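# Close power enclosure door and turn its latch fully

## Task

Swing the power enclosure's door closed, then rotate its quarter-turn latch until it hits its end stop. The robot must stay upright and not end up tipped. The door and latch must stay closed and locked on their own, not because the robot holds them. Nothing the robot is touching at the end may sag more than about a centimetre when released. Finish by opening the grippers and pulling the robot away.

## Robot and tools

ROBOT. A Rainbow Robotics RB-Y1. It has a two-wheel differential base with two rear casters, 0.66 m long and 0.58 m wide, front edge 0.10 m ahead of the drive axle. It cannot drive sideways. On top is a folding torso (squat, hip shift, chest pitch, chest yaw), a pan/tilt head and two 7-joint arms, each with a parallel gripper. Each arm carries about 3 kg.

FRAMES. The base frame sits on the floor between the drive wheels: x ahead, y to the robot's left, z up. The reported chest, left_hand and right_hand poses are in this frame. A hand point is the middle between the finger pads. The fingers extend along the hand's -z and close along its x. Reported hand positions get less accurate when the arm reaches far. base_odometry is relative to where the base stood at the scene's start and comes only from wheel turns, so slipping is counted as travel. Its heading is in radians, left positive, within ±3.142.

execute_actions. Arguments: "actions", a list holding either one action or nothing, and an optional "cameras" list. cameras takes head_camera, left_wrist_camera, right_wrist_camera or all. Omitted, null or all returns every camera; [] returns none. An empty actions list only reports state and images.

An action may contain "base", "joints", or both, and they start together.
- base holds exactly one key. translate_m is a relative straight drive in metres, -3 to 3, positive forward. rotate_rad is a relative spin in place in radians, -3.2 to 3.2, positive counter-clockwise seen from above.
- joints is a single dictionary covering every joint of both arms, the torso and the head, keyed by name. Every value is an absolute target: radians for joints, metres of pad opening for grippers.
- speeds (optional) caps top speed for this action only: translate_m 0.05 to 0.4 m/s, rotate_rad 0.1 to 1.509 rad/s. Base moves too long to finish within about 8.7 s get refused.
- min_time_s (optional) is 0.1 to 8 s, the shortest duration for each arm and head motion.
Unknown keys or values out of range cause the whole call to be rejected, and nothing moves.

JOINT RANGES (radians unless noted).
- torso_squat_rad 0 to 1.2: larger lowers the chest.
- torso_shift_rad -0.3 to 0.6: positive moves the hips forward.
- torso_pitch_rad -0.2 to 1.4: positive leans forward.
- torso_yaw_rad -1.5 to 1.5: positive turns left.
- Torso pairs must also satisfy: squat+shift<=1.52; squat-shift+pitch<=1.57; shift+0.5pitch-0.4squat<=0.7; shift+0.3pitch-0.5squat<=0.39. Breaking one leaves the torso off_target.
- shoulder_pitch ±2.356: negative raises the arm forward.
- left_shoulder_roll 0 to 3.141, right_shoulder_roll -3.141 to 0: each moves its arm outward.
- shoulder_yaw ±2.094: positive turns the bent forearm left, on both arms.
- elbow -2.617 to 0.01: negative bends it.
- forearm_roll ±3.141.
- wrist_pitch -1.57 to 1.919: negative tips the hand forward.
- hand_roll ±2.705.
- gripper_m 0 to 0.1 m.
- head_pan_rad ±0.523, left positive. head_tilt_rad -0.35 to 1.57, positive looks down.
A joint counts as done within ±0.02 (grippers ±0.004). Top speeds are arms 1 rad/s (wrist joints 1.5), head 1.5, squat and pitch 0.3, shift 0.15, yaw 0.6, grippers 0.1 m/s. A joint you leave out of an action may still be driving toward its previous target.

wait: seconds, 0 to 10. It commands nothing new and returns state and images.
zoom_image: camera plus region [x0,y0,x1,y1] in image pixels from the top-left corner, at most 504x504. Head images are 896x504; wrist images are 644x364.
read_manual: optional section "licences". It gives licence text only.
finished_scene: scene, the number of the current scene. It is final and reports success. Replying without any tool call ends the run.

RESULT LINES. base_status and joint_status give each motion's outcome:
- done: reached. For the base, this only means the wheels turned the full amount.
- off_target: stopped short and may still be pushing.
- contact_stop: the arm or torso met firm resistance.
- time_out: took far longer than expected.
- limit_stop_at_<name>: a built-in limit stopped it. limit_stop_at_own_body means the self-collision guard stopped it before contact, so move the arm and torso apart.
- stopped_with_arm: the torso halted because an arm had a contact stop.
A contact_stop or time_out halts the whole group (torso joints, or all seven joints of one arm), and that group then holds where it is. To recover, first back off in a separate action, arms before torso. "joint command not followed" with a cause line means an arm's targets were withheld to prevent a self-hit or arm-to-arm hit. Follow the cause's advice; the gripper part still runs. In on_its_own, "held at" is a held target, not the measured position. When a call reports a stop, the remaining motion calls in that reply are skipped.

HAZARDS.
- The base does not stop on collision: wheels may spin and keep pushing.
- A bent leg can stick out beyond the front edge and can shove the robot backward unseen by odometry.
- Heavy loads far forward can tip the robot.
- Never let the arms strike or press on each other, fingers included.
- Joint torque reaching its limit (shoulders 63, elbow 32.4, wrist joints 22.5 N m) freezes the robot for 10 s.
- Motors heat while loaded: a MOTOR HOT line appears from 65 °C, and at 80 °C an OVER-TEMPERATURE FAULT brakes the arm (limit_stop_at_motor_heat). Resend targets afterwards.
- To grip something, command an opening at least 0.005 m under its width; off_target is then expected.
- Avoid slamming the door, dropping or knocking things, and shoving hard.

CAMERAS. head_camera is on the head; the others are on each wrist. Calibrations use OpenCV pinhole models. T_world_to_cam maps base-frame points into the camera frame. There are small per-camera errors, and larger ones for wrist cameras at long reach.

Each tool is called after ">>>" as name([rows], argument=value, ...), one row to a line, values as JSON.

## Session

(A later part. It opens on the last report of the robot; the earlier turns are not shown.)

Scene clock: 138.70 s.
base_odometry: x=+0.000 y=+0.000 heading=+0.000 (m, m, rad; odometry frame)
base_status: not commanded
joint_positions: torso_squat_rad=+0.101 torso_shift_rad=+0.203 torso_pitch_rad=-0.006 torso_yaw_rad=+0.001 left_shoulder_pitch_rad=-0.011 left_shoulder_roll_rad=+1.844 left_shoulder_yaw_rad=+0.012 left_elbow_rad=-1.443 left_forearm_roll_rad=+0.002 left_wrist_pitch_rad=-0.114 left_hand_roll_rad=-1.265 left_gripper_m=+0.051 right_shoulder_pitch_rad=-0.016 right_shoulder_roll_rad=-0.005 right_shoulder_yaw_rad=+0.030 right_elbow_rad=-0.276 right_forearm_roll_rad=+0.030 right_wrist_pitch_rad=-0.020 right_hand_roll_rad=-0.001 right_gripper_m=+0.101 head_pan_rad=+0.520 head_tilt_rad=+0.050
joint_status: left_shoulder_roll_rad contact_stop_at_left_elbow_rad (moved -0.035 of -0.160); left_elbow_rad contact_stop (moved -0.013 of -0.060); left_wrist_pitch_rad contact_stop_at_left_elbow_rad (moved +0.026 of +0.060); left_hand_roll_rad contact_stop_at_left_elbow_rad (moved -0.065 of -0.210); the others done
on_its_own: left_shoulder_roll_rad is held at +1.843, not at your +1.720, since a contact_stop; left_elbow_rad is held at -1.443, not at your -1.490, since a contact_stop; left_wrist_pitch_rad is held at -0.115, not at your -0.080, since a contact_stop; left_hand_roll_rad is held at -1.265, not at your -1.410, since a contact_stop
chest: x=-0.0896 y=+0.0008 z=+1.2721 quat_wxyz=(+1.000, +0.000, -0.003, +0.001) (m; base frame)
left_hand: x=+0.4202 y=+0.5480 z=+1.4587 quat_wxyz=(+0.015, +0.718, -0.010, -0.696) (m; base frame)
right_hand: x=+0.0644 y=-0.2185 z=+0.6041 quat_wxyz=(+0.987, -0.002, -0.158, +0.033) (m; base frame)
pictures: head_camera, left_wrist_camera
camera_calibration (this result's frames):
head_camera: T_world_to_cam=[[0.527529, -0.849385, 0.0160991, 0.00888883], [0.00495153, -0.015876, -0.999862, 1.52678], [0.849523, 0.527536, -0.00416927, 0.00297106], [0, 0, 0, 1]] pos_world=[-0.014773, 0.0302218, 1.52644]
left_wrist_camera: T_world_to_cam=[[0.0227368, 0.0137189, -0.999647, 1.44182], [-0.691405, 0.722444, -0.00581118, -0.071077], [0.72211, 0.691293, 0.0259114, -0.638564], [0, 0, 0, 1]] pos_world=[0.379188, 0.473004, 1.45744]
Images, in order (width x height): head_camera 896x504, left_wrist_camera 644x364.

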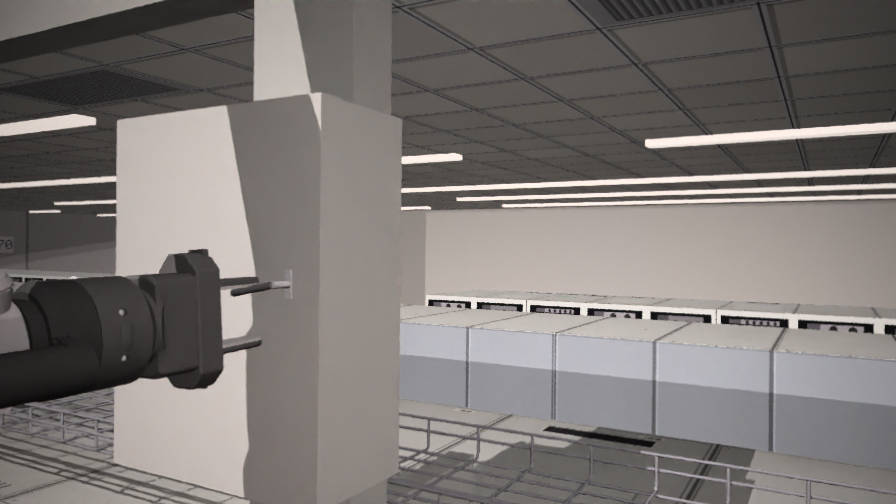

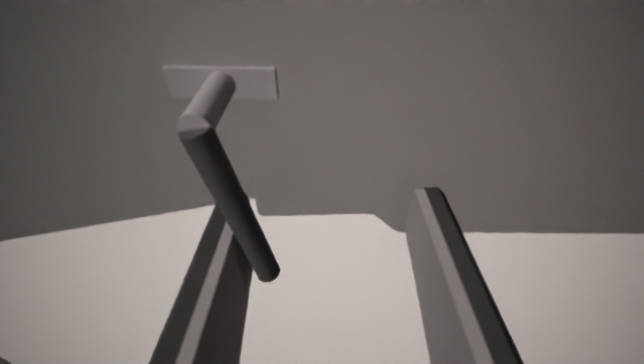

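>>> execute_actions([
  {"joints":{"torso_shift_rad":0.222}},
], cameras=[])

>>> execute_actions([
  {"joints":{"left_shoulder_roll_rad":1.7},"min_time_s":2.5},
], cameras=["left_wrist_camera","head_camera"])

Scene clock: 141.97 s.
base_odometry: x=+0.000 y=+0.000 heading=+0.000 (m, m, rad; odometry frame)
base_status: not commanded
joint_positions: torso_squat_rad=+0.101 torso_shift_rad=+0.221 torso_pitch_rad=-0.008 torso_yaw_rad=+0.002 left_shoulder_pitch_rad=-0.011 left_shoulder_roll_rad=+1.845 left_shoulder_yaw_rad=+0.012 left_elbow_rad=-1.443 left_forearm_roll_rad=+0.002 left_wrist_pitch_rad=-0.115 left_hand_roll_rad=-1.265 left_gripper_m=+0.051 right_shoulder_pitch_rad=-0.017 right_shoulder_roll_rad=-0.005 right_shoulder_yaw_rad=+0.030 right_elbow_rad=-0.276 right_forearm_roll_rad=+0.030 right_wrist_pitch_rad=-0.020 right_hand_roll_rad=-0.001 right_gripper_m=+0.101 head_pan_rad=+0.520 head_tilt_rad=+0.050
joint_status: all done
on_its_own: left_shoulder_roll_rad is held at +1.843, not at your +1.720, since a contact_stop; left_elbow_rad is held at -1.443, not at your -1.490, since a contact_stop; left_wrist_pitch_rad is held at -0.115, not at your -0.080, since a contact_stop; left_hand_roll_rad is held at -1.265, not at your -1.410, since a contact_stop
chest: x=-0.0781 y=+0.0006 z=+1.2695 quat_wxyz=(+1.000, +0.000, -0.004, +0.001) (m; base frame)
left_hand: x=+0.4309 y=+0.5477 z=+1.4571 quat_wxyz=(+0.015, +0.719, -0.010, -0.695) (m; base frame)
right_hand: x=+0.0775 y=-0.2184 z=+0.6018 quat_wxyz=(+0.987, -0.002, -0.159, +0.033) (m; base frame)
pictures: none
No camera images: the call's "cameras" was empty. Leave "cameras" out to get every camera's image.

Scene clock: 144.07 s.
base_odometry: x=+0.000 y=+0.000 heading=+0.001 (m, m, rad; odometry frame)
base_status: not commanded
joint_positions: torso_squat_rad=+0.101 torso_shift_rad=+0.220 torso_pitch_rad=-0.009 torso_yaw_rad=+0.002 left_shoulder_pitch_rad=-0.028 left_shoulder_roll_rad=+1.785 left_shoulder_yaw_rad=+0.030 left_elbow_rad=-1.440 left_forearm_roll_rad=+0.003 left_wrist_pitch_rad=-0.114 left_hand_roll_rad=-1.265 left_gripper_m=+0.049 right_shoulder_pitch_rad=-0.016 right_shoulder_roll_rad=-0.005 right_shoulder_yaw_rad=+0.030 right_elbow_rad=-0.276 right_forearm_roll_rad=+0.030 right_wrist_pitch_rad=-0.020 right_hand_roll_rad=-0.001 right_gripper_m=+0.101 head_pan_rad=+0.520 head_tilt_rad=+0.050
joint_status: left_shoulder_roll_rad contact_stop (moved -0.059 of -0.145)
on_its_own: left_shoulder_pitch_rad is held at -0.025, not at your +0.000, since a contact_stop; left_shoulder_roll_rad is held at +1.783, not at your +1.700, since a contact_stop; left_shoulder_yaw_rad is held at +0.027, not at your +0.000, since a contact_stop; left_elbow_rad is held at -1.440, not at your -1.490, since a contact_stop; left_wrist_pitch_rad is held at -0.113, not at your -0.080, since a contact_stop; left_hand_roll_rad is held at -1.265, not at your -1.410, since a contact_stop
chest: x=-0.0786 y=+0.0004 z=+1.2695 quat_wxyz=(+1.000, +0.000, -0.005, +0.001) (m; base frame)
left_hand: x=+0.4303 y=+0.5498 z=+1.4554 quat_wxyz=(+0.034, +0.730, -0.033, -0.682) (m; base frame)
right_hand: x=+0.0775 y=-0.2183 z=+0.6018 quat_wxyz=(+0.987, -0.002, -0.159, +0.033) (m; base frame)
pictures: head_camera, left_wrist_camera
camera_calibration (this result's frames):
head_camera: T_world_to_cam=[[0.528176, -0.848961, 0.0172026, 0.00146931], [0.00790912, -0.0153395, -0.999851, 1.52435], [0.849098, 0.528233, -0.00138745, -0.00974366], [0, 0, 0, 1]] pos_world=[-0.00455899, 0.0297772, 1.52408]
left_wrist_camera: T_world_to_cam=[[0.0590424, -0.0460677, -0.997192, 1.45199], [-0.684558, 0.725189, -0.0740336, 0.0294403], [0.726563, 0.687007, 0.0112809, -0.625281], [0, 0, 0, 1]] pos_world=[0.388731, 0.475113, 1.45715]
Images, in order (width x height): head_camera 896x504, left_wrist_camera 644x364.

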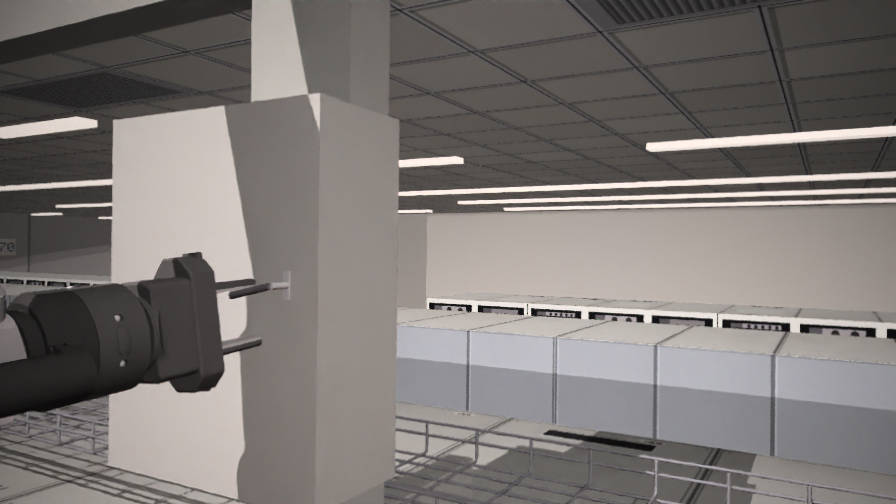

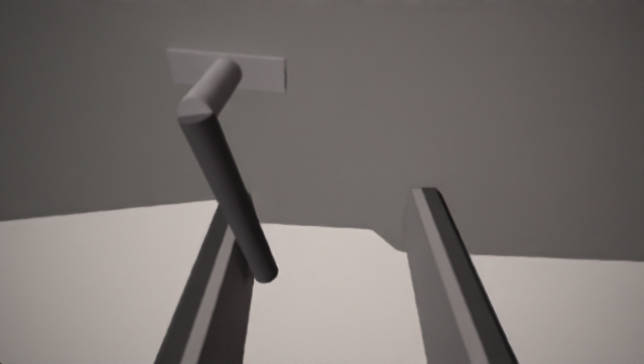

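>>> execute_actions([
  {"joints":{"left_shoulder_roll_rad":1.88,"left_shoulder_pitch_rad":0,"left_shoulder_yaw_rad":0,"left_hand_roll_rad":-1.2,"torso_shift_rad":0.205,"left_gripper_m":0.03}},
], cameras=[])

>>> execute_actions([
  {"joints":{"left_shoulder_roll_rad":2.1,"left_hand_roll_rad":-1.05},"min_time_s":3},
], cameras=["left_wrist_camera","head_camera"])

Scene clock: 148.90 s.
base_odometry: x=+0.000 y=+0.000 heading=+0.000 (m, m, rad; odometry frame)
base_status: not commanded
joint_positions: torso_squat_rad=+0.101 torso_shift_rad=+0.205 torso_pitch_rad=-0.007 torso_yaw_rad=+0.001 left_shoulder_pitch_rad=-0.004 left_shoulder_roll_rad=+1.882 left_shoulder_yaw_rad=+0.004 left_elbow_rad=-1.438 left_forearm_roll_rad=+0.003 left_wrist_pitch_rad=-0.112 left_hand_roll_rad=-1.200 left_gripper_m=+0.032 right_shoulder_pitch_rad=-0.016 right_shoulder_roll_rad=-0.005 right_shoulder_yaw_rad=+0.030 right_elbow_rad=-0.276 right_forearm_roll_rad=+0.030 right_wrist_pitch_rad=-0.020 right_hand_roll_rad=-0.001 right_gripper_m=+0.101 head_pan_rad=+0.520 head_tilt_rad=+0.050
joint_status: all done
on_its_own: left_elbow_rad is held at -1.440, not at your -1.490, since a contact_stop; left_wrist_pitch_rad is held at -0.113, not at your -0.080, since a contact_stop
chest: x=-0.0884 y=+0.0007 z=+1.2718 quat_wxyz=(+1.000, +0.000, -0.003, +0.001) (m; base frame)
left_hand: x=+0.4207 y=+0.5493 z=+1.4645 quat_wxyz=(+0.029, +0.714, -0.016, -0.699) (m; base frame)
right_hand: x=+0.0658 y=-0.2184 z=+0.6039 quat_wxyz=(+0.987, -0.002, -0.158, +0.033) (m; base frame)
pictures: none
No camera images: the call's "cameras" was empty. Leave "cameras" out to get every camera's image.

Scene clock: 152.20 s.
base_odometry: x=+0.000 y=+0.000 heading=+0.000 (m, m, rad; odometry frame)
base_status: not commanded
joint_positions: torso_squat_rad=+0.100 torso_shift_rad=+0.206 torso_pitch_rad=-0.003 torso_yaw_rad=+0.002 left_shoulder_pitch_rad=+0.010 left_shoulder_roll_rad=+2.094 left_shoulder_yaw_rad=-0.010 left_elbow_rad=-1.441 left_forearm_roll_rad=+0.002 left_wrist_pitch_rad=-0.114 left_hand_roll_rad=-1.050 left_gripper_m=+0.057 right_shoulder_pitch_rad=-0.016 right_shoulder_roll_rad=-0.005 right_shoulder_yaw_rad=+0.030 right_elbow_rad=-0.276 right_forearm_roll_rad=+0.030 right_wrist_pitch_rad=-0.020 right_hand_roll_rad=-0.001 right_gripper_m=+0.101 head_pan_rad=+0.520 head_tilt_rad=+0.050
joint_status: all done
on_its_own: left_elbow_rad is held at -1.440, not at your -1.490, since a contact_stop; left_wrist_pitch_rad is held at -0.113, not at your -0.080, since a contact_stop
chest: x=-0.0867 y=+0.0024 z=+1.2717 quat_wxyz=(+1.000, -0.002, -0.002, +0.001) (m; base frame)
left_hand: x=+0.4234 y=+0.5258 z=+1.5142 quat_wxyz=(+0.009, +0.705, +0.007, -0.709) (m; base frame)
right_hand: x=+0.0655 y=-0.2188 z=+0.6039 quat_wxyz=(+0.987, -0.004, -0.157, +0.033) (m; base frame)
pictures: head_camera, left_wrist_camera
camera_calibration (this result's frames):
head_camera: T_world_to_cam=[[0.527906, -0.849128, 0.0172404, 0.00734932], [0.00230927, -0.0188644, -0.999819, 1.52612], [0.849299, 0.527851, -0.00799775, 0.00451133], [0, 0, 0, 1]] pos_world=[-0.0112354, 0.0326484, 1.52575]
left_wrist_camera: T_world_to_cam=[[-0.016161, 0.0449262, -0.99886, 1.49646], [-0.701965, 0.710892, 0.0433316, -0.116328], [0.712028, 0.701865, 0.0200479, -0.619395], [0, 0, 0, 1]] pos_world=[0.383553, 0.450198, 1.51222]
Images, in order (width x height): head_camera 896x504, left_wrist_camera 644x364.

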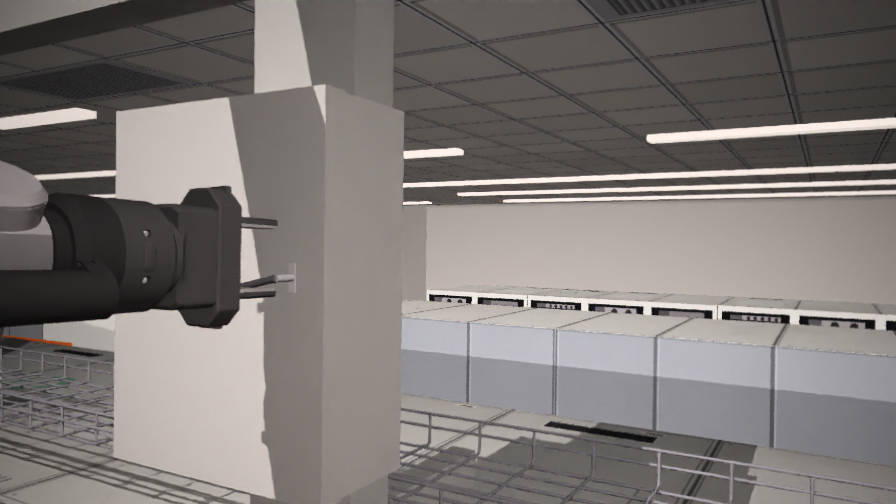

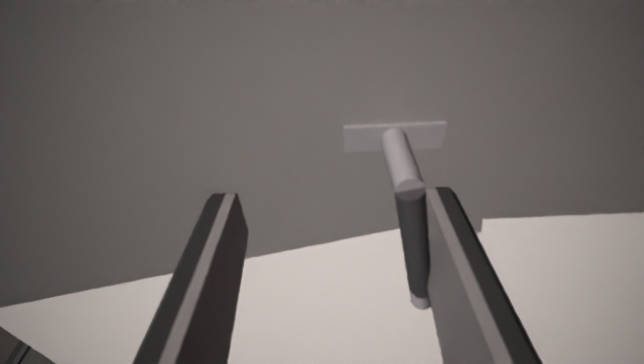

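>>> execute_actions([
  {"joints":{"left_shoulder_roll_rad":1.93,"left_shoulder_pitch_rad":0,"left_shoulder_yaw_rad":0,"left_elbow_rad":-1.42,"left_wrist_pitch_rad":-0.15,"left_hand_roll_rad":-1.21,"torso_shift_rad":0.22,"torso_pitch_rad":0,"left_gripper_m":0.03},"min_time_s":1.2},
], cameras=[])

>>> execute_actions([
  {"joints":{"torso_shift_rad":0.15,"torso_pitch_rad":0.1}},
], cameras=["left_wrist_camera","head_camera"])

Scene clock: 156.87 s.
base_odometry: x=+0.000 y=+0.000 heading=+0.000 (m, m, rad; odometry frame)
base_status: not commanded
joint_positions: torso_squat_rad=+0.101 torso_shift_rad=+0.215 torso_pitch_rad=-0.002 torso_yaw_rad=+0.003 left_shoulder_pitch_rad=+0.012 left_shoulder_roll_rad=+2.040 left_shoulder_yaw_rad=-0.011 left_elbow_rad=-1.441 left_forearm_roll_rad=+0.003 left_wrist_pitch_rad=-0.133 left_hand_roll_rad=-1.110 left_gripper_m=+0.030 right_shoulder_pitch_rad=-0.016 right_shoulder_roll_rad=-0.005 right_shoulder_yaw_rad=+0.030 right_elbow_rad=-0.276 right_forearm_roll_rad=+0.030 right_wrist_pitch_rad=-0.020 right_hand_roll_rad=-0.001 right_gripper_m=+0.101 head_pan_rad=+0.520 head_tilt_rad=+0.050
joint_status: torso_shift_rad contact_stop (moved +0.010 of +0.014); torso_pitch_rad contact_stop (moved +0.002 of +0.003); left_shoulder_roll_rad contact_stop_at_left_elbow_rad (moved -0.054 of -0.164); left_elbow_rad contact_stop (moved +0.000 of +0.021); left_hand_roll_rad contact_stop_at_left_elbow_rad (moved -0.060 of -0.160); the others done
on_its_own: left_shoulder_roll_rad is held at +2.041, not at your +1.930, since a contact_stop; left_hand_roll_rad is held at -1.110, not at your -1.210, since a contact_stop
chest: x=-0.0796 y=+0.0009 z=+1.2703 quat_wxyz=(+1.000, -0.001, -0.001, +0.002) (m; base frame)
left_hand: x=+0.4302 y=+0.5299 z=+1.4932 quat_wxyz=(+0.002, +0.700, +0.005, -0.714) (m; base frame)
right_hand: x=+0.0718 y=-0.2184 z=+0.6017 quat_wxyz=(+0.987, -0.002, -0.156, +0.034) (m; base frame)
pictures: none
No camera images: the call's "cameras" was empty. Leave "cameras" out to get every camera's image.

not run: a stop came earlier in this reply.

>>> execute_actions([
  {"joints":{"torso_shift_rad":0.19}},
], cameras=[])

>>> execute_actions([
  {"joints":{"left_shoulder_roll_rad":1.93,"left_shoulder_pitch_rad":0,"left_shoulder_yaw_rad":0,"left_elbow_rad":-1.42,"left_wrist_pitch_rad":-0.15,"left_hand_roll_rad":-1.21},"min_time_s":1.2},
], cameras=[])

>>> execute_actions([
  {"joints":{"torso_shift_rad":0.135,"torso_pitch_rad":0.1}},
], cameras=["left_wrist_camera","head_camera"])

Scene clock: 160.33 s.
base_odometry: x=+0.000 y=+0.000 heading=+0.000 (m, m, rad; odometry frame)
base_status: not commanded
joint_positions: torso_squat_rad=+0.101 torso_shift_rad=+0.190 torso_pitch_rad=+0.000 torso_yaw_rad=+0.003 left_shoulder_pitch_rad=+0.012 left_shoulder_roll_rad=+2.040 left_shoulder_yaw_rad=-0.011 left_elbow_rad=-1.441 left_forearm_roll_rad=+0.003 left_wrist_pitch_rad=-0.133 left_hand_roll_rad=-1.110 left_gripper_m=+0.031 right_shoulder_pitch_rad=-0.016 right_shoulder_roll_rad=-0.005 right_shoulder_yaw_rad=+0.030 right_elbow_rad=-0.276 right_forearm_roll_rad=+0.030 right_wrist_pitch_rad=-0.020 right_hand_roll_rad=-0.001 right_gripper_m=+0.101 head_pan_rad=+0.520 head_tilt_rad=+0.050
joint_status: all done
on_its_own: left_shoulder_roll_rad is held at +2.041, not at your +1.930, since a contact_stop; left_hand_roll_rad is held at -1.110, not at your -1.210, since a contact_stop
chest: x=-0.0963 y=+0.0009 z=+1.2738 quat_wxyz=(+1.000, -0.001, +0.000, +0.001) (m; base frame)
left_hand: x=+0.4140 y=+0.5296 z=+1.4961 quat_wxyz=(+0.002, +0.699, +0.005, -0.715) (m; base frame)
right_hand: x=+0.0542 y=-0.2184 z=+0.6051 quat_wxyz=(+0.987, -0.003, -0.155, +0.034) (m; base frame)
pictures: none
No camera images: the call's "cameras" was empty. Leave "cameras" out to get every camera's image.

Scene clock: 161.83 s.
base_odometry: x=+0.000 y=+0.000 heading=+0.000 (m, m, rad; odometry frame)
base_status: not commanded
joint_positions: torso_squat_rad=+0.101 torso_shift_rad=+0.190 torso_pitch_rad=-0.001 torso_yaw_rad=+0.003 left_shoulder_pitch_rad=+0.000 left_shoulder_roll_rad=+1.930 left_shoulder_yaw_rad=+0.000 left_elbow_rad=-1.420 left_forearm_roll_rad=+0.003 left_wrist_pitch_rad=-0.150 left_hand_roll_rad=-1.210 left_gripper_m=+0.030 right_shoulder_pitch_rad=-0.016 right_shoulder_roll_rad=-0.005 right_shoulder_yaw_rad=+0.030 right_elbow_rad=-0.276 right_forearm_roll_rad=+0.030 right_wrist_pitch_rad=-0.020 right_hand_roll_rad=-0.001 right_gripper_m=+0.101 head_pan_rad=+0.520 head_tilt_rad=+0.050
joint_status: all done
chest: x=-0.0966 y=+0.0009 z=+1.2738 quat_wxyz=(+1.000, -0.001, +0.000, +0.001) (m; base frame)
left_hand: x=+0.4120 y=+0.5457 z=+1.4749 quat_wxyz=(+0.003, +0.707, -0.001, -0.707) (m; base frame)
right_hand: x=+0.0541 y=-0.2184 z=+0.6051 quat_wxyz=(+0.987, -0.002, -0.155, +0.034) (m; base frame)
pictures: none
No camera images: the call's "cameras" was empty. Leave "cameras" out to get every camera's image.

Scene clock: 163.33 s.
base_odometry: x=+0.000 y=+0.000 heading=+0.000 (m, m, rad; odometry frame)
base_status: not commanded
joint_positions: torso_squat_rad=+0.101 torso_shift_rad=+0.165 torso_pitch_rad=+0.037 torso_yaw_rad=+0.003 left_shoulder_pitch_rad=-0.005 left_shoulder_roll_rad=+1.933 left_shoulder_yaw_rad=+0.005 left_elbow_rad=-1.417 left_forearm_roll_rad=+0.003 left_wrist_pitch_rad=-0.148 left_hand_roll_rad=-1.210 left_gripper_m=+0.033 right_shoulder_pitch_rad=-0.016 right_shoulder_roll_rad=-0.005 right_shoulder_yaw_rad=+0.030 right_elbow_rad=-0.276 right_forearm_roll_rad=+0.030 right_wrist_pitch_rad=-0.020 right_hand_roll_rad=-0.001 right_gripper_m=+0.101 head_pan_rad=+0.520 head_tilt_rad=+0.050
joint_status: torso_shift_rad contact_stop (moved -0.025 of -0.055); torso_pitch_rad contact_stop (moved +0.038 of +0.101)
on_its_own: torso_shift_rad is held at +0.166, not at your +0.135, since a contact_stop; torso_pitch_rad is held at +0.038, not at your +0.100, since a contact_stop
chest: x=-0.1021 y=+0.0006 z=+1.2767 quat_wxyz=(+1.000, +0.000, +0.018, +0.001) (m; base frame)
left_hand: x=+0.4134 y=+0.5451 z=+1.4656 quat_wxyz=(+0.003, +0.698, +0.001, -0.716) (m; base frame)
right_hand: x=+0.0232 y=-0.2182 z=+0.6026 quat_wxyz=(+0.990, -0.001, -0.137, +0.034) (m; base frame)
pictures: head_camera, left_wrist_camera
camera_calibration (this result's frames):
head_camera: T_world_to_cam=[[0.528981, -0.848605, -0.00697402, 0.0448385], [-0.037991, -0.0154705, -0.999158, 1.52613], [0.847783, 0.528801, -0.040423, 0.0598151], [0, 0, 0, 1]] pos_world=[-0.0164495, 0.0300301, 1.52758]
left_wrist_camera: T_world_to_cam=[[-0.0339233, 0.0462049, -0.998356, 1.45277], [-0.687861, 0.723612, 0.0568625, -0.16757], [0.72505, 0.688659, 0.00723525, -0.60426], [0, 0, 0, 1]] pos_world=[0.372136, 0.470259, 1.46429]
Images, in order (width x height): head_camera 896x504, left_wrist_camera 644x364.

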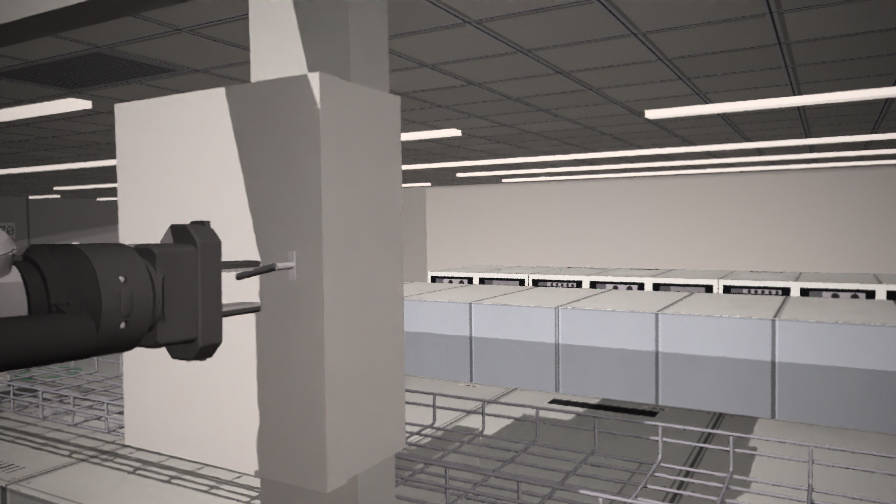

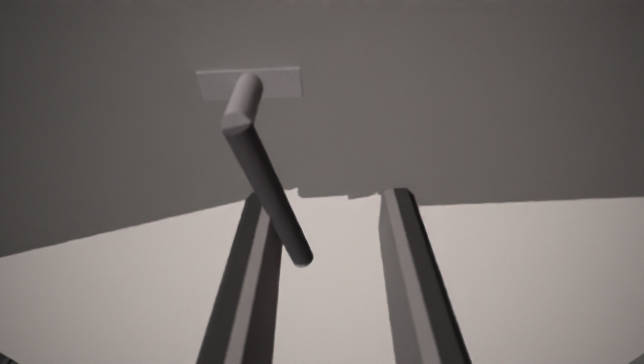

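>>> execute_actions([
  {"joints":{"torso_shift_rad":0.2,"torso_pitch_rad":0.038}},
], cameras=["left_wrist_camera"])

Scene clock: 167.23 s.
base_odometry: x=+0.000 y=+0.000 heading=+0.000 (m, m, rad; odometry frame)
base_status: not commanded
joint_positions: torso_squat_rad=+0.102 torso_shift_rad=+0.196 torso_pitch_rad=+0.029 torso_yaw_rad=+0.005 left_shoulder_pitch_rad=-0.005 left_shoulder_roll_rad=+1.933 left_shoulder_yaw_rad=+0.005 left_elbow_rad=-1.417 left_forearm_roll_rad=+0.003 left_wrist_pitch_rad=-0.149 left_hand_roll_rad=-1.210 left_gripper_m=+0.033 right_shoulder_pitch_rad=-0.016 right_shoulder_roll_rad=-0.005 right_shoulder_yaw_rad=+0.030 right_elbow_rad=-0.276 right_forearm_roll_rad=+0.030 right_wrist_pitch_rad=-0.020 right_hand_roll_rad=-0.001 right_gripper_m=+0.101 head_pan_rad=+0.520 head_tilt_rad=+0.050
joint_status: torso_shift_rad contact_stop (moved +0.031 of +0.035); torso_pitch_rad contact_stop (moved -0.007 of +0.001)
chest: x=-0.0834 y=+0.0005 z=+1.2728 quat_wxyz=(+1.000, +0.000, +0.015, +0.002) (m; base frame)
left_hand: x=+0.4297 y=+0.5457 z=+1.4654 quat_wxyz=(+0.003, +0.701, +0.001, -0.713) (m; base frame)
right_hand: x=+0.0475 y=-0.2179 z=+0.5997 quat_wxyz=(+0.989, -0.001, -0.140, +0.035) (m; base frame)
pictures: left_wrist_camera
camera_calibration (this result's frames):
left_wrist_camera: T_world_to_cam=[[-0.0272036, 0.0463648, -0.998554, 1.45045], [-0.689149, 0.722727, 0.0523321, -0.149171], [0.724109, 0.689576, 0.0122915, -0.62401], [0, 0, 0, 1]] pos_world=[0.388507, 0.470863, 1.46383]
Images, in order (width x height): left_wrist_camera 644x364.

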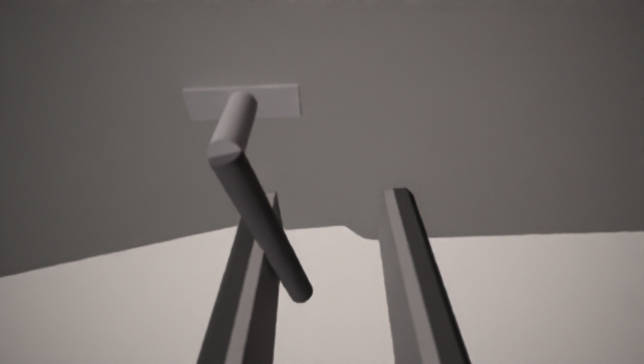

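Pressed now; push down with the shoulder.

>>> execute_actions([
  {"joints":{"left_shoulder_roll_rad":1.78},"min_time_s":1},
], cameras=["left_wrist_camera","head_camera"])

Scene clock: 169.73 s.
base_odometry: x=+0.000 y=+0.000 heading=+0.000 (m, m, rad; odometry frame)
base_status: not commanded
joint_positions: torso_squat_rad=+0.102 torso_shift_rad=+0.196 torso_pitch_rad=+0.029 torso_yaw_rad=+0.004 left_shoulder_pitch_rad=-0.011 left_shoulder_roll_rad=+1.787 left_shoulder_yaw_rad=+0.011 left_elbow_rad=-1.422 left_forearm_roll_rad=+0.003 left_wrist_pitch_rad=-0.151 left_hand_roll_rad=-1.210 left_gripper_m=+0.100 right_shoulder_pitch_rad=-0.016 right_shoulder_roll_rad=-0.005 right_shoulder_yaw_rad=+0.030 right_elbow_rad=-0.276 right_forearm_roll_rad=+0.030 right_wrist_pitch_rad=-0.020 right_hand_roll_rad=-0.001 right_gripper_m=+0.101 head_pan_rad=+0.520 head_tilt_rad=+0.050
joint_status: all done
chest: x=-0.0838 y=-0.0010 z=+1.2729 quat_wxyz=(+1.000, +0.001, +0.014, +0.002) (m; base frame)
left_hand: x=+0.4290 y=+0.5540 z=+1.4240 quat_wxyz=(+0.050, +0.702, -0.052, -0.708) (m; base frame)
right_hand: x=+0.0473 y=-0.2179 z=+0.5993 quat_wxyz=(+0.989, +0.000, -0.141, +0.034) (m; base frame)
pictures: head_camera, left_wrist_camera
camera_calibration (this result's frames):
head_camera: T_world_to_cam=[[0.530019, -0.847972, -0.00488691, 0.0312392], [-0.0298885, -0.0129216, -0.99947, 1.52411], [0.847459, 0.529884, -0.0321932, 0.0344957], [0, 0, 0, 1]] pos_world=[-0.000237864, 0.0279051, 1.52456]
left_wrist_camera: T_world_to_cam=[[-0.017266, -0.0961816, -0.995214, 1.47861], [-0.683465, 0.727638, -0.0584645, -0.000820373], [0.729779, 0.679185, -0.0783002, -0.49635], [0, 0, 0, 1]] pos_world=[0.387195, 0.479926, 1.43262]
Images, in order (width x height): head_camera 896x504, left_wrist_camera 644x364.

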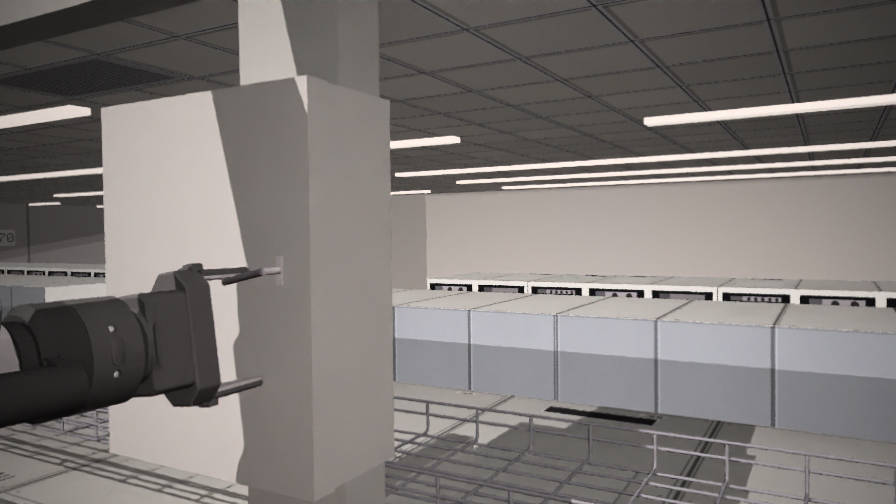

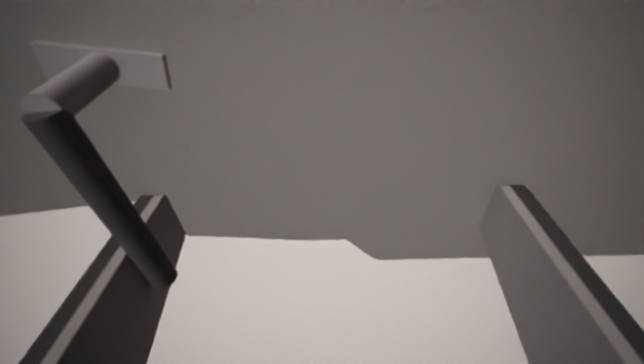

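>>> execute_actions([
  {"base":{"translate_m":0.012},"speeds":{"translate_m":0.05}},
], cameras=[])

>>> execute_actions([
  {"joints":{"left_shoulder_roll_rad":1.66,"left_gripper_m":0.1},"min_time_s":1.5},
], cameras=["left_wrist_camera","head_camera"])

Scene clock: 173.70 s.
base_odometry: x=+0.012 y=+0.000 heading=+0.001 (m, m, rad; odometry frame)
base_status: done
joint_positions: torso_squat_rad=+0.102 torso_shift_rad=+0.194 torso_pitch_rad=+0.026 torso_yaw_rad=+0.005 left_shoulder_pitch_rad=-0.010 left_shoulder_roll_rad=+1.786 left_shoulder_yaw_rad=+0.010 left_elbow_rad=-1.422 left_forearm_roll_rad=+0.003 left_wrist_pitch_rad=-0.152 left_hand_roll_rad=-1.210 left_gripper_m=+0.096 right_shoulder_pitch_rad=-0.016 right_shoulder_roll_rad=-0.005 right_shoulder_yaw_rad=+0.030 right_elbow_rad=-0.276 right_forearm_roll_rad=+0.030 right_wrist_pitch_rad=-0.020 right_hand_roll_rad=-0.001 right_gripper_m=+0.101 head_pan_rad=+0.520 head_tilt_rad=+0.050
joint_status: not commanded
chest: x=-0.0855 y=-0.0012 z=+1.2731 quat_wxyz=(+1.000, +0.001, +0.013, +0.002) (m; base frame)
left_hand: x=+0.4264 y=+0.5539 z=+1.4241 quat_wxyz=(+0.050, +0.702, -0.053, -0.708) (m; base frame)
right_hand: x=+0.0476 y=-0.2178 z=+0.5998 quat_wxyz=(+0.989, +0.000, -0.142, +0.034) (m; base frame)
pictures: none
No camera images: the call's "cameras" was empty. Leave "cameras" out to get every camera's image.

Scene clock: 175.50 s.
base_odometry: x=+0.012 y=+0.000 heading=+0.001 (m, m, rad; odometry frame)
base_status: not commanded
joint_positions: torso_squat_rad=+0.102 torso_shift_rad=+0.194 torso_pitch_rad=+0.027 torso_yaw_rad=+0.006 left_shoulder_pitch_rad=-0.002 left_shoulder_roll_rad=+1.662 left_shoulder_yaw_rad=+0.004 left_elbow_rad=-1.419 left_forearm_roll_rad=+0.003 left_wrist_pitch_rad=-0.150 left_hand_roll_rad=-1.210 left_gripper_m=+0.101 right_shoulder_pitch_rad=-0.016 right_shoulder_roll_rad=-0.005 right_shoulder_yaw_rad=+0.030 right_elbow_rad=-0.276 right_forearm_roll_rad=+0.030 right_wrist_pitch_rad=-0.020 right_hand_roll_rad=-0.001 right_gripper_m=+0.101 head_pan_rad=+0.520 head_tilt_rad=+0.050
joint_status: all done
chest: x=-0.0852 y=+0.0002 z=+1.2730 quat_wxyz=(+1.000, +0.000, +0.013, +0.003) (m; base frame)
left_hand: x=+0.4247 y=+0.5667 z=+1.3740 quat_wxyz=(+0.099, +0.694, -0.093, -0.707) (m; base frame)
right_hand: x=+0.0476 y=-0.2178 z=+0.6001 quat_wxyz=(+0.989, -0.001, -0.142, +0.035) (m; base frame)
pictures: head_camera, left_wrist_camera
camera_calibration (this result's frames):
head_camera: T_world_to_cam=[[0.531392, -0.847123, -0.00205406, 0.0295422], [-0.0279725, -0.0151234, -0.999494, 1.52443], [0.846664, 0.531181, -0.0317326, 0.0343666], [0, 0, 0, 1]] pos_world=[-0.00215332, 0.0298256, 1.52481]
left_wrist_camera: T_world_to_cam=[[-0.0276468, -0.221519, -0.974764, 1.47732], [-0.692917, 0.707089, -0.141036, 0.113121], [0.720487, 0.671531, -0.173043, -0.367336], [0, 0, 0, 1]] pos_world=[0.383887, 0.493944, 1.39243]
Images, in order (width x height): head_camera 896x504, left_wrist_camera 644x364.

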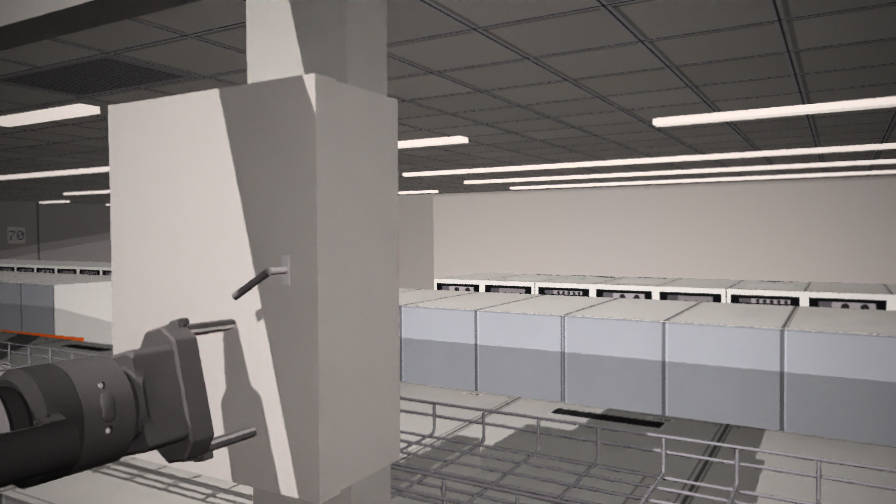

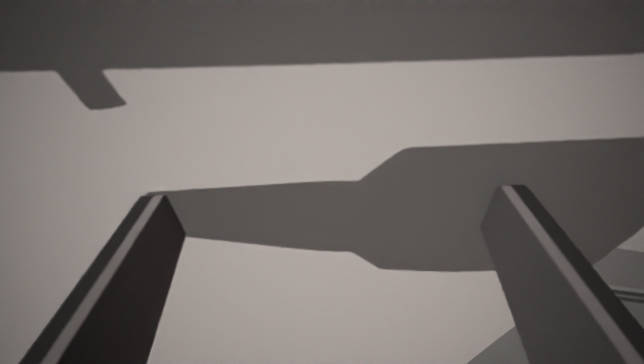

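>>> execute_actions([
  {"joints":{"torso_shift_rad":0.11,"torso_pitch_rad":0}},
], cameras=[])

>>> execute_actions([
  {"joints":{"left_shoulder_roll_rad":1.85,"left_shoulder_pitch_rad":0,"left_shoulder_yaw_rad":0,"left_elbow_rad":-1.54,"left_wrist_pitch_rad":-0.03,"left_hand_roll_rad":-0.5}},
], cameras=[])

>>> execute_actions([
  {"joints":{"torso_shift_rad":0.17}},
], cameras=["left_wrist_camera","head_camera"])

Scene clock: 180.20 s.
base_odometry: x=+0.012 y=+0.000 heading=+0.000 (m, m, rad; odometry frame)
base_status: not commanded
joint_positions: torso_squat_rad=+0.102 torso_shift_rad=+0.110 torso_pitch_rad=+0.000 torso_yaw_rad=+0.005 left_shoulder_pitch_rad=+0.000 left_shoulder_roll_rad=+1.660 left_shoulder_yaw_rad=+0.000 left_elbow_rad=-1.420 left_forearm_roll_rad=+0.003 left_wrist_pitch_rad=-0.150 left_hand_roll_rad=-1.210 left_gripper_m=+0.100 right_shoulder_pitch_rad=-0.016 right_shoulder_roll_rad=-0.005 right_shoulder_yaw_rad=+0.030 right_elbow_rad=-0.276 right_forearm_roll_rad=+0.030 right_wrist_pitch_rad=-0.020 right_hand_roll_rad=-0.001 right_gripper_m=+0.101 head_pan_rad=+0.520 head_tilt_rad=+0.050
joint_status: all done
chest: x=-0.1516 y=+0.0007 z=+1.2821 quat_wxyz=(+1.000, +0.000, +0.000, +0.002) (m; base frame)
left_hand: x=+0.3558 y=+0.5670 z=+1.3930 quat_wxyz=(+0.099, +0.701, -0.095, -0.700) (m; base frame)
right_hand: x=-0.0009 y=-0.2181 z=+0.6132 quat_wxyz=(+0.987, -0.002, -0.155, +0.035) (m; base frame)
pictures: none
No camera images: the call's "cameras" was empty. Leave "cameras" out to get every camera's image.

Scene clock: 181.47 s.
base_odometry: x=+0.012 y=+0.000 heading=+0.000 (m, m, rad; odometry frame)
base_status: not commanded
joint_positions: torso_squat_rad=+0.102 torso_shift_rad=+0.110 torso_pitch_rad=+0.000 torso_yaw_rad=+0.004 left_shoulder_pitch_rad=+0.000 left_shoulder_roll_rad=+1.850 left_shoulder_yaw_rad=+0.000 left_elbow_rad=-1.540 left_forearm_roll_rad=+0.003 left_wrist_pitch_rad=-0.030 left_hand_roll_rad=-0.500 left_gripper_m=+0.100 right_shoulder_pitch_rad=-0.016 right_shoulder_roll_rad=-0.005 right_shoulder_yaw_rad=+0.030 right_elbow_rad=-0.276 right_forearm_roll_rad=+0.030 right_wrist_pitch_rad=-0.020 right_hand_roll_rad=-0.001 right_gripper_m=+0.101 head_pan_rad=+0.520 head_tilt_rad=+0.050
joint_status: all done
chest: x=-0.1516 y=+0.0008 z=+1.2821 quat_wxyz=(+1.000, +0.000, +0.000, +0.002) (m; base frame)
left_hand: x=+0.3625 y=+0.5261 z=+1.4487 quat_wxyz=(+0.275, +0.653, -0.272, -0.651) (m; base frame)
right_hand: x=-0.0009 y=-0.2181 z=+0.6133 quat_wxyz=(+0.987, -0.002, -0.155, +0.035) (m; base frame)
pictures: none
No camera images: the call's "cameras" was empty. Leave "cameras" out to get every camera's image.

Scene clock: 182.63 s.
base_odometry: x=+0.012 y=+0.000 heading=+0.000 (m, m, rad; odometry frame)
base_status: not commanded
joint_positions: torso_squat_rad=+0.102 torso_shift_rad=+0.170 torso_pitch_rad=+0.000 torso_yaw_rad=+0.004 left_shoulder_pitch_rad=+0.000 left_shoulder_roll_rad=+1.850 left_shoulder_yaw_rad=+0.000 left_elbow_rad=-1.540 left_forearm_roll_rad=+0.003 left_wrist_pitch_rad=-0.030 left_hand_roll_rad=-0.500 left_gripper_m=+0.100 right_shoulder_pitch_rad=-0.016 right_shoulder_roll_rad=-0.005 right_shoulder_yaw_rad=+0.030 right_elbow_rad=-0.276 right_forearm_roll_rad=+0.030 right_wrist_pitch_rad=-0.020 right_hand_roll_rad=-0.001 right_gripper_m=+0.101 head_pan_rad=+0.520 head_tilt_rad=+0.050
joint_status: all done
chest: x=-0.1100 y=+0.0008 z=+1.2763 quat_wxyz=(+1.000, +0.000, +0.000, +0.002) (m; base frame)
left_hand: x=+0.4042 y=+0.5261 z=+1.4426 quat_wxyz=(+0.275, +0.653, -0.272, -0.651) (m; base frame)
right_hand: x=+0.0404 y=-0.2181 z=+0.6073 quat_wxyz=(+0.987, -0.002, -0.155, +0.035) (m; base frame)
pictures: head_camera, left_wrist_camera
camera_calibration (this result's frames):
head_camera: T_world_to_cam=[[0.530264, -0.847735, 0.0128784, 0.0240506], [-0.00141206, -0.0160728, -0.99987, 1.53037], [0.847831, 0.530177, -0.0097199, 0.0272249], [0, 0, 0, 1]] pos_world=[-0.0336743, 0.0305518, 1.53012]
left_wrist_camera: T_world_to_cam=[[-0.00527009, -0.67921, -0.733925, 1.41896], [-0.688287, 0.534882, -0.490064, 0.729555], [0.72542, 0.502568, -0.47031, 0.20231], [0, 0, 0, 1]] pos_world=[0.362862, 0.471875, 1.49409]
Images, in order (width x height): head_camera 896x504, left_wrist_camera 644x364.

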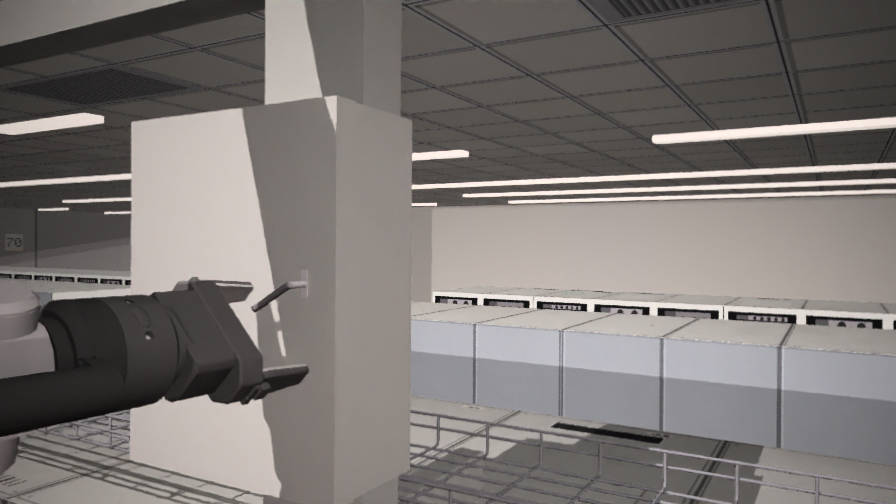

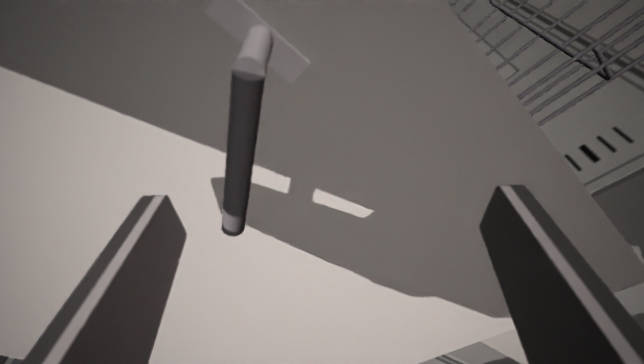

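>>> execute_actions([
  {"joints":{"torso_shift_rad":0.2}},
], cameras=[])

>>> execute_actions([
  {"joints":{"left_shoulder_roll_rad":1.77,"torso_yaw_rad":-0.06,"torso_shift_rad":0.155},"min_time_s":1},
], cameras=["left_wrist_camera","head_camera"])

Scene clock: 185.87 s.
base_odometry: x=+0.012 y=+0.000 heading=+0.001 (m, m, rad; odometry frame)
base_status: not commanded
joint_positions: torso_squat_rad=+0.102 torso_shift_rad=+0.199 torso_pitch_rad=-0.001 torso_yaw_rad=+0.005 left_shoulder_pitch_rad=+0.000 left_shoulder_roll_rad=+1.850 left_shoulder_yaw_rad=+0.000 left_elbow_rad=-1.540 left_forearm_roll_rad=+0.003 left_wrist_pitch_rad=-0.030 left_hand_roll_rad=-0.500 left_gripper_m=+0.099 right_shoulder_pitch_rad=-0.017 right_shoulder_roll_rad=-0.005 right_shoulder_yaw_rad=+0.030 right_elbow_rad=-0.276 right_forearm_roll_rad=+0.030 right_wrist_pitch_rad=-0.020 right_hand_roll_rad=-0.001 right_gripper_m=+0.101 head_pan_rad=+0.520 head_tilt_rad=+0.050
joint_status: all done
chest: x=-0.0906 y=+0.0008 z=+1.2725 quat_wxyz=(+1.000, +0.000, -0.001, +0.002) (m; base frame)
left_hand: x=+0.4231 y=+0.5264 z=+1.4391 quat_wxyz=(+0.276, +0.653, -0.272, -0.651) (m; base frame)
right_hand: x=+0.0611 y=-0.2180 z=+0.6039 quat_wxyz=(+0.987, -0.002, -0.156, +0.035) (m; base frame)
pictures: none
No camera images: the call's "cameras" was empty. Leave "cameras" out to get every camera's image.

Scene clock: 187.13 s.
base_odometry: x=+0.012 y=+0.000 heading=+0.001 (m, m, rad; odometry frame)
base_status: not commanded
joint_positions: torso_squat_rad=+0.102 torso_shift_rad=+0.197 torso_pitch_rad=-0.003 torso_yaw_rad=+0.003 left_shoulder_pitch_rad=+0.000 left_shoulder_roll_rad=+1.771 left_shoulder_yaw_rad=+0.000 left_elbow_rad=-1.540 left_forearm_roll_rad=+0.003 left_wrist_pitch_rad=-0.030 left_hand_roll_rad=-0.500 left_gripper_m=+0.100 right_shoulder_pitch_rad=-0.016 right_shoulder_roll_rad=-0.005 right_shoulder_yaw_rad=+0.030 right_elbow_rad=-0.276 right_forearm_roll_rad=+0.030 right_wrist_pitch_rad=-0.020 right_hand_roll_rad=-0.001 right_gripper_m=+0.101 head_pan_rad=+0.520 head_tilt_rad=+0.050
joint_status: torso_shift_rad contact_stop (moved -0.003 of -0.044); torso_yaw_rad contact_stop (moved -0.002 of -0.065); the others done
on_its_own: torso_shift_rad is held at +0.197, not at your +0.155, since a contact_stop; torso_yaw_rad is held at +0.003, not at your -0.060, since a contact_stop
chest: x=-0.0929 y=+0.0008 z=+1.2729 quat_wxyz=(+1.000, +0.000, -0.002, +0.002) (m; base frame)
left_hand: x=+0.4215 y=+0.5314 z=+1.4168 quat_wxyz=(+0.300, +0.642, -0.299, -0.639) (m; base frame)
right_hand: x=+0.0594 y=-0.2183 z=+0.6044 quat_wxyz=(+0.987, -0.002, -0.156, +0.034) (m; base frame)
pictures: head_camera, left_wrist_camera
camera_calibration (this result's frames):
head_camera: T_world_to_cam=[[0.529095, -0.848436, 0.0146658, 0.0126357], [0.00192616, -0.0160823, -0.999869, 1.5273], [0.84856, 0.529054, -0.00687484, 0.00913242], [0, 0, 0, 1]] pos_world=[-0.0173767, 0.0304515, 1.52698]
left_wrist_camera: T_world_to_cam=[[-0.00340038, -0.735147, -0.677899, 1.35326], [-0.685651, 0.495178, -0.533556, 0.8076], [0.727923, 0.462987, -0.505738, 0.245149], [0, 0, 0, 1]] pos_world=[0.379884, 0.481441, 1.47226]
Images, in order (width x height): head_camera 896x504, left_wrist_camera 644x364.

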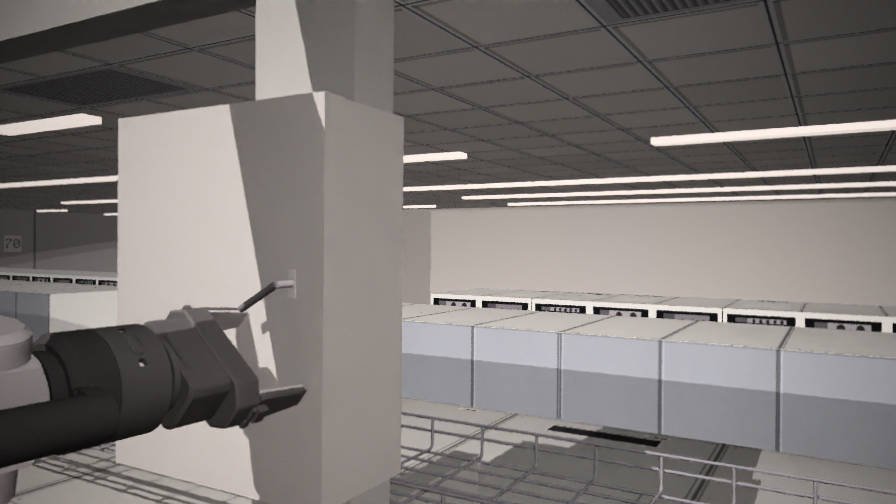

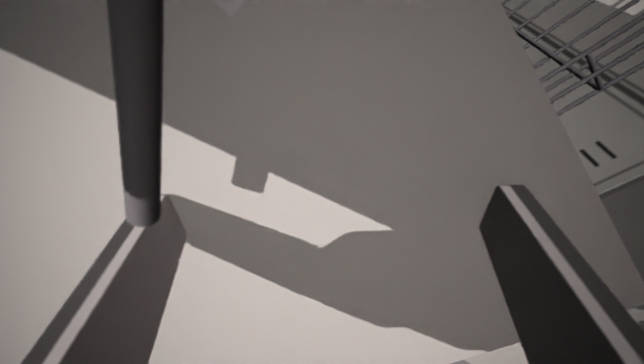

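>>> execute_actions([
  {"joints":{"torso_shift_rad":0.14,"torso_yaw_rad":0}},
], cameras=[])

>>> execute_actions([
  {"joints":{"left_shoulder_roll_rad":1.92,"left_elbow_rad":-1.585,"left_wrist_pitch_rad":0.015,"left_hand_roll_rad":-0.58}},
], cameras=[])

>>> execute_actions([
  {"joints":{"torso_shift_rad":0.195}},
], cameras=["left_wrist_camera","head_camera"])

Scene clock: 191.03 s.
base_odometry: x=+0.012 y=+0.000 heading=+0.000 (m, m, rad; odometry frame)
base_status: not commanded
joint_positions: torso_squat_rad=+0.102 torso_shift_rad=+0.140 torso_pitch_rad=-0.002 torso_yaw_rad=+0.000 left_shoulder_pitch_rad=+0.000 left_shoulder_roll_rad=+1.770 left_shoulder_yaw_rad=+0.000 left_elbow_rad=-1.540 left_forearm_roll_rad=+0.003 left_wrist_pitch_rad=-0.030 left_hand_roll_rad=-0.500 left_gripper_m=+0.100 right_shoulder_pitch_rad=-0.016 right_shoulder_roll_rad=-0.005 right_shoulder_yaw_rad=+0.030 right_elbow_rad=-0.276 right_forearm_roll_rad=+0.030 right_wrist_pitch_rad=-0.020 right_hand_roll_rad=-0.001 right_gripper_m=+0.101 head_pan_rad=+0.520 head_tilt_rad=+0.050
joint_status: all done
chest: x=-0.1316 y=+0.0008 z=+1.2795 quat_wxyz=(+1.000, +0.000, -0.001, +0.000) (m; base frame)
left_hand: x=+0.3845 y=+0.5298 z=+1.4229 quat_wxyz=(+0.299, +0.642, -0.300, -0.639) (m; base frame)
right_hand: x=+0.0196 y=-0.2188 z=+0.6110 quat_wxyz=(+0.987, -0.003, -0.156, +0.032) (m; base frame)
pictures: none
No camera images: the call's "cameras" was empty. Leave "cameras" out to get every camera's image.

Scene clock: 191.77 s.
base_odometry: x=+0.012 y=+0.000 heading=+0.000 (m, m, rad; odometry frame)
base_status: not commanded
joint_positions: torso_squat_rad=+0.102 torso_shift_rad=+0.140 torso_pitch_rad=-0.002 torso_yaw_rad=+0.000 left_shoulder_pitch_rad=+0.000 left_shoulder_roll_rad=+1.920 left_shoulder_yaw_rad=+0.000 left_elbow_rad=-1.585 left_forearm_roll_rad=+0.003 left_wrist_pitch_rad=+0.015 left_hand_roll_rad=-0.580 left_gripper_m=+0.100 right_shoulder_pitch_rad=-0.016 right_shoulder_roll_rad=-0.005 right_shoulder_yaw_rad=+0.030 right_elbow_rad=-0.276 right_forearm_roll_rad=+0.030 right_wrist_pitch_rad=-0.020 right_hand_roll_rad=-0.001 right_gripper_m=+0.101 head_pan_rad=+0.520 head_tilt_rad=+0.050
joint_status: all done
chest: x=-0.1316 y=+0.0008 z=+1.2795 quat_wxyz=(+1.000, +0.000, -0.001, +0.000) (m; base frame)
left_hand: x=+0.3859 y=+0.5063 z=+1.4642 quat_wxyz=(+0.224, +0.672, -0.224, -0.670) (m; base frame)
right_hand: x=+0.0196 y=-0.2188 z=+0.6110 quat_wxyz=(+0.987, -0.003, -0.156, +0.032) (m; base frame)
pictures: none
No camera images: the call's "cameras" was empty. Leave "cameras" out to get every camera's image.

Scene clock: 192.90 s.
base_odometry: x=+0.012 y=+0.000 heading=+0.001 (m, m, rad; odometry frame)
base_status: not commanded
joint_positions: torso_squat_rad=+0.102 torso_shift_rad=+0.195 torso_pitch_rad=-0.003 torso_yaw_rad=+0.000 left_shoulder_pitch_rad=+0.000 left_shoulder_roll_rad=+1.920 left_shoulder_yaw_rad=+0.000 left_elbow_rad=-1.585 left_forearm_roll_rad=+0.003 left_wrist_pitch_rad=+0.015 left_hand_roll_rad=-0.580 left_gripper_m=+0.100 right_shoulder_pitch_rad=-0.016 right_shoulder_roll_rad=-0.005 right_shoulder_yaw_rad=+0.030 right_elbow_rad=-0.276 right_forearm_roll_rad=+0.030 right_wrist_pitch_rad=-0.020 right_hand_roll_rad=-0.001 right_gripper_m=+0.101 head_pan_rad=+0.520 head_tilt_rad=+0.050
joint_status: all done
chest: x=-0.0942 y=+0.0008 z=+1.2731 quat_wxyz=(+1.000, +0.000, -0.001, +0.000) (m; base frame)
left_hand: x=+0.4231 y=+0.5064 z=+1.4579 quat_wxyz=(+0.224, +0.672, -0.224, -0.670) (m; base frame)
right_hand: x=+0.0574 y=-0.2187 z=+0.6047 quat_wxyz=(+0.987, -0.003, -0.156, +0.032) (m; base frame)
pictures: head_camera, left_wrist_camera
camera_calibration (this result's frames):
head_camera: T_world_to_cam=[[0.52667, -0.849945, 0.0145679, 0.0132282], [0.00170885, -0.0160787, -0.999869, 1.52756], [0.850068, 0.526626, -0.00701572, 0.010568], [0, 0, 0, 1]] pos_world=[-0.0185607, 0.0302389, 1.52724]
left_wrist_camera: T_world_to_cam=[[-0.00599494, -0.561919, -0.82717, 1.49374], [-0.685059, 0.604893, -0.405955, 0.601201], [0.728463, 0.564226, -0.388574, 0.0540485], [0, 0, 0, 1]] pos_world=[0.38144, 0.445205, 1.50064]
Images, in order (width x height): head_camera 896x504, left_wrist_camera 644x364.

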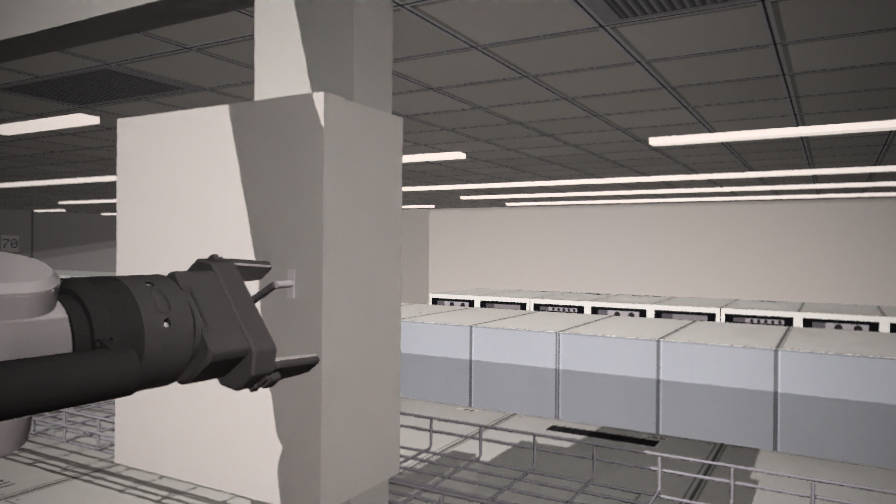

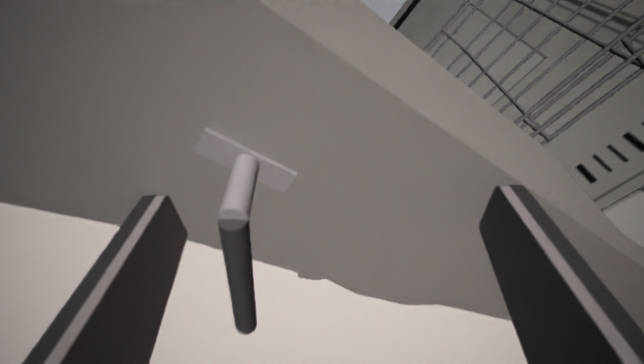

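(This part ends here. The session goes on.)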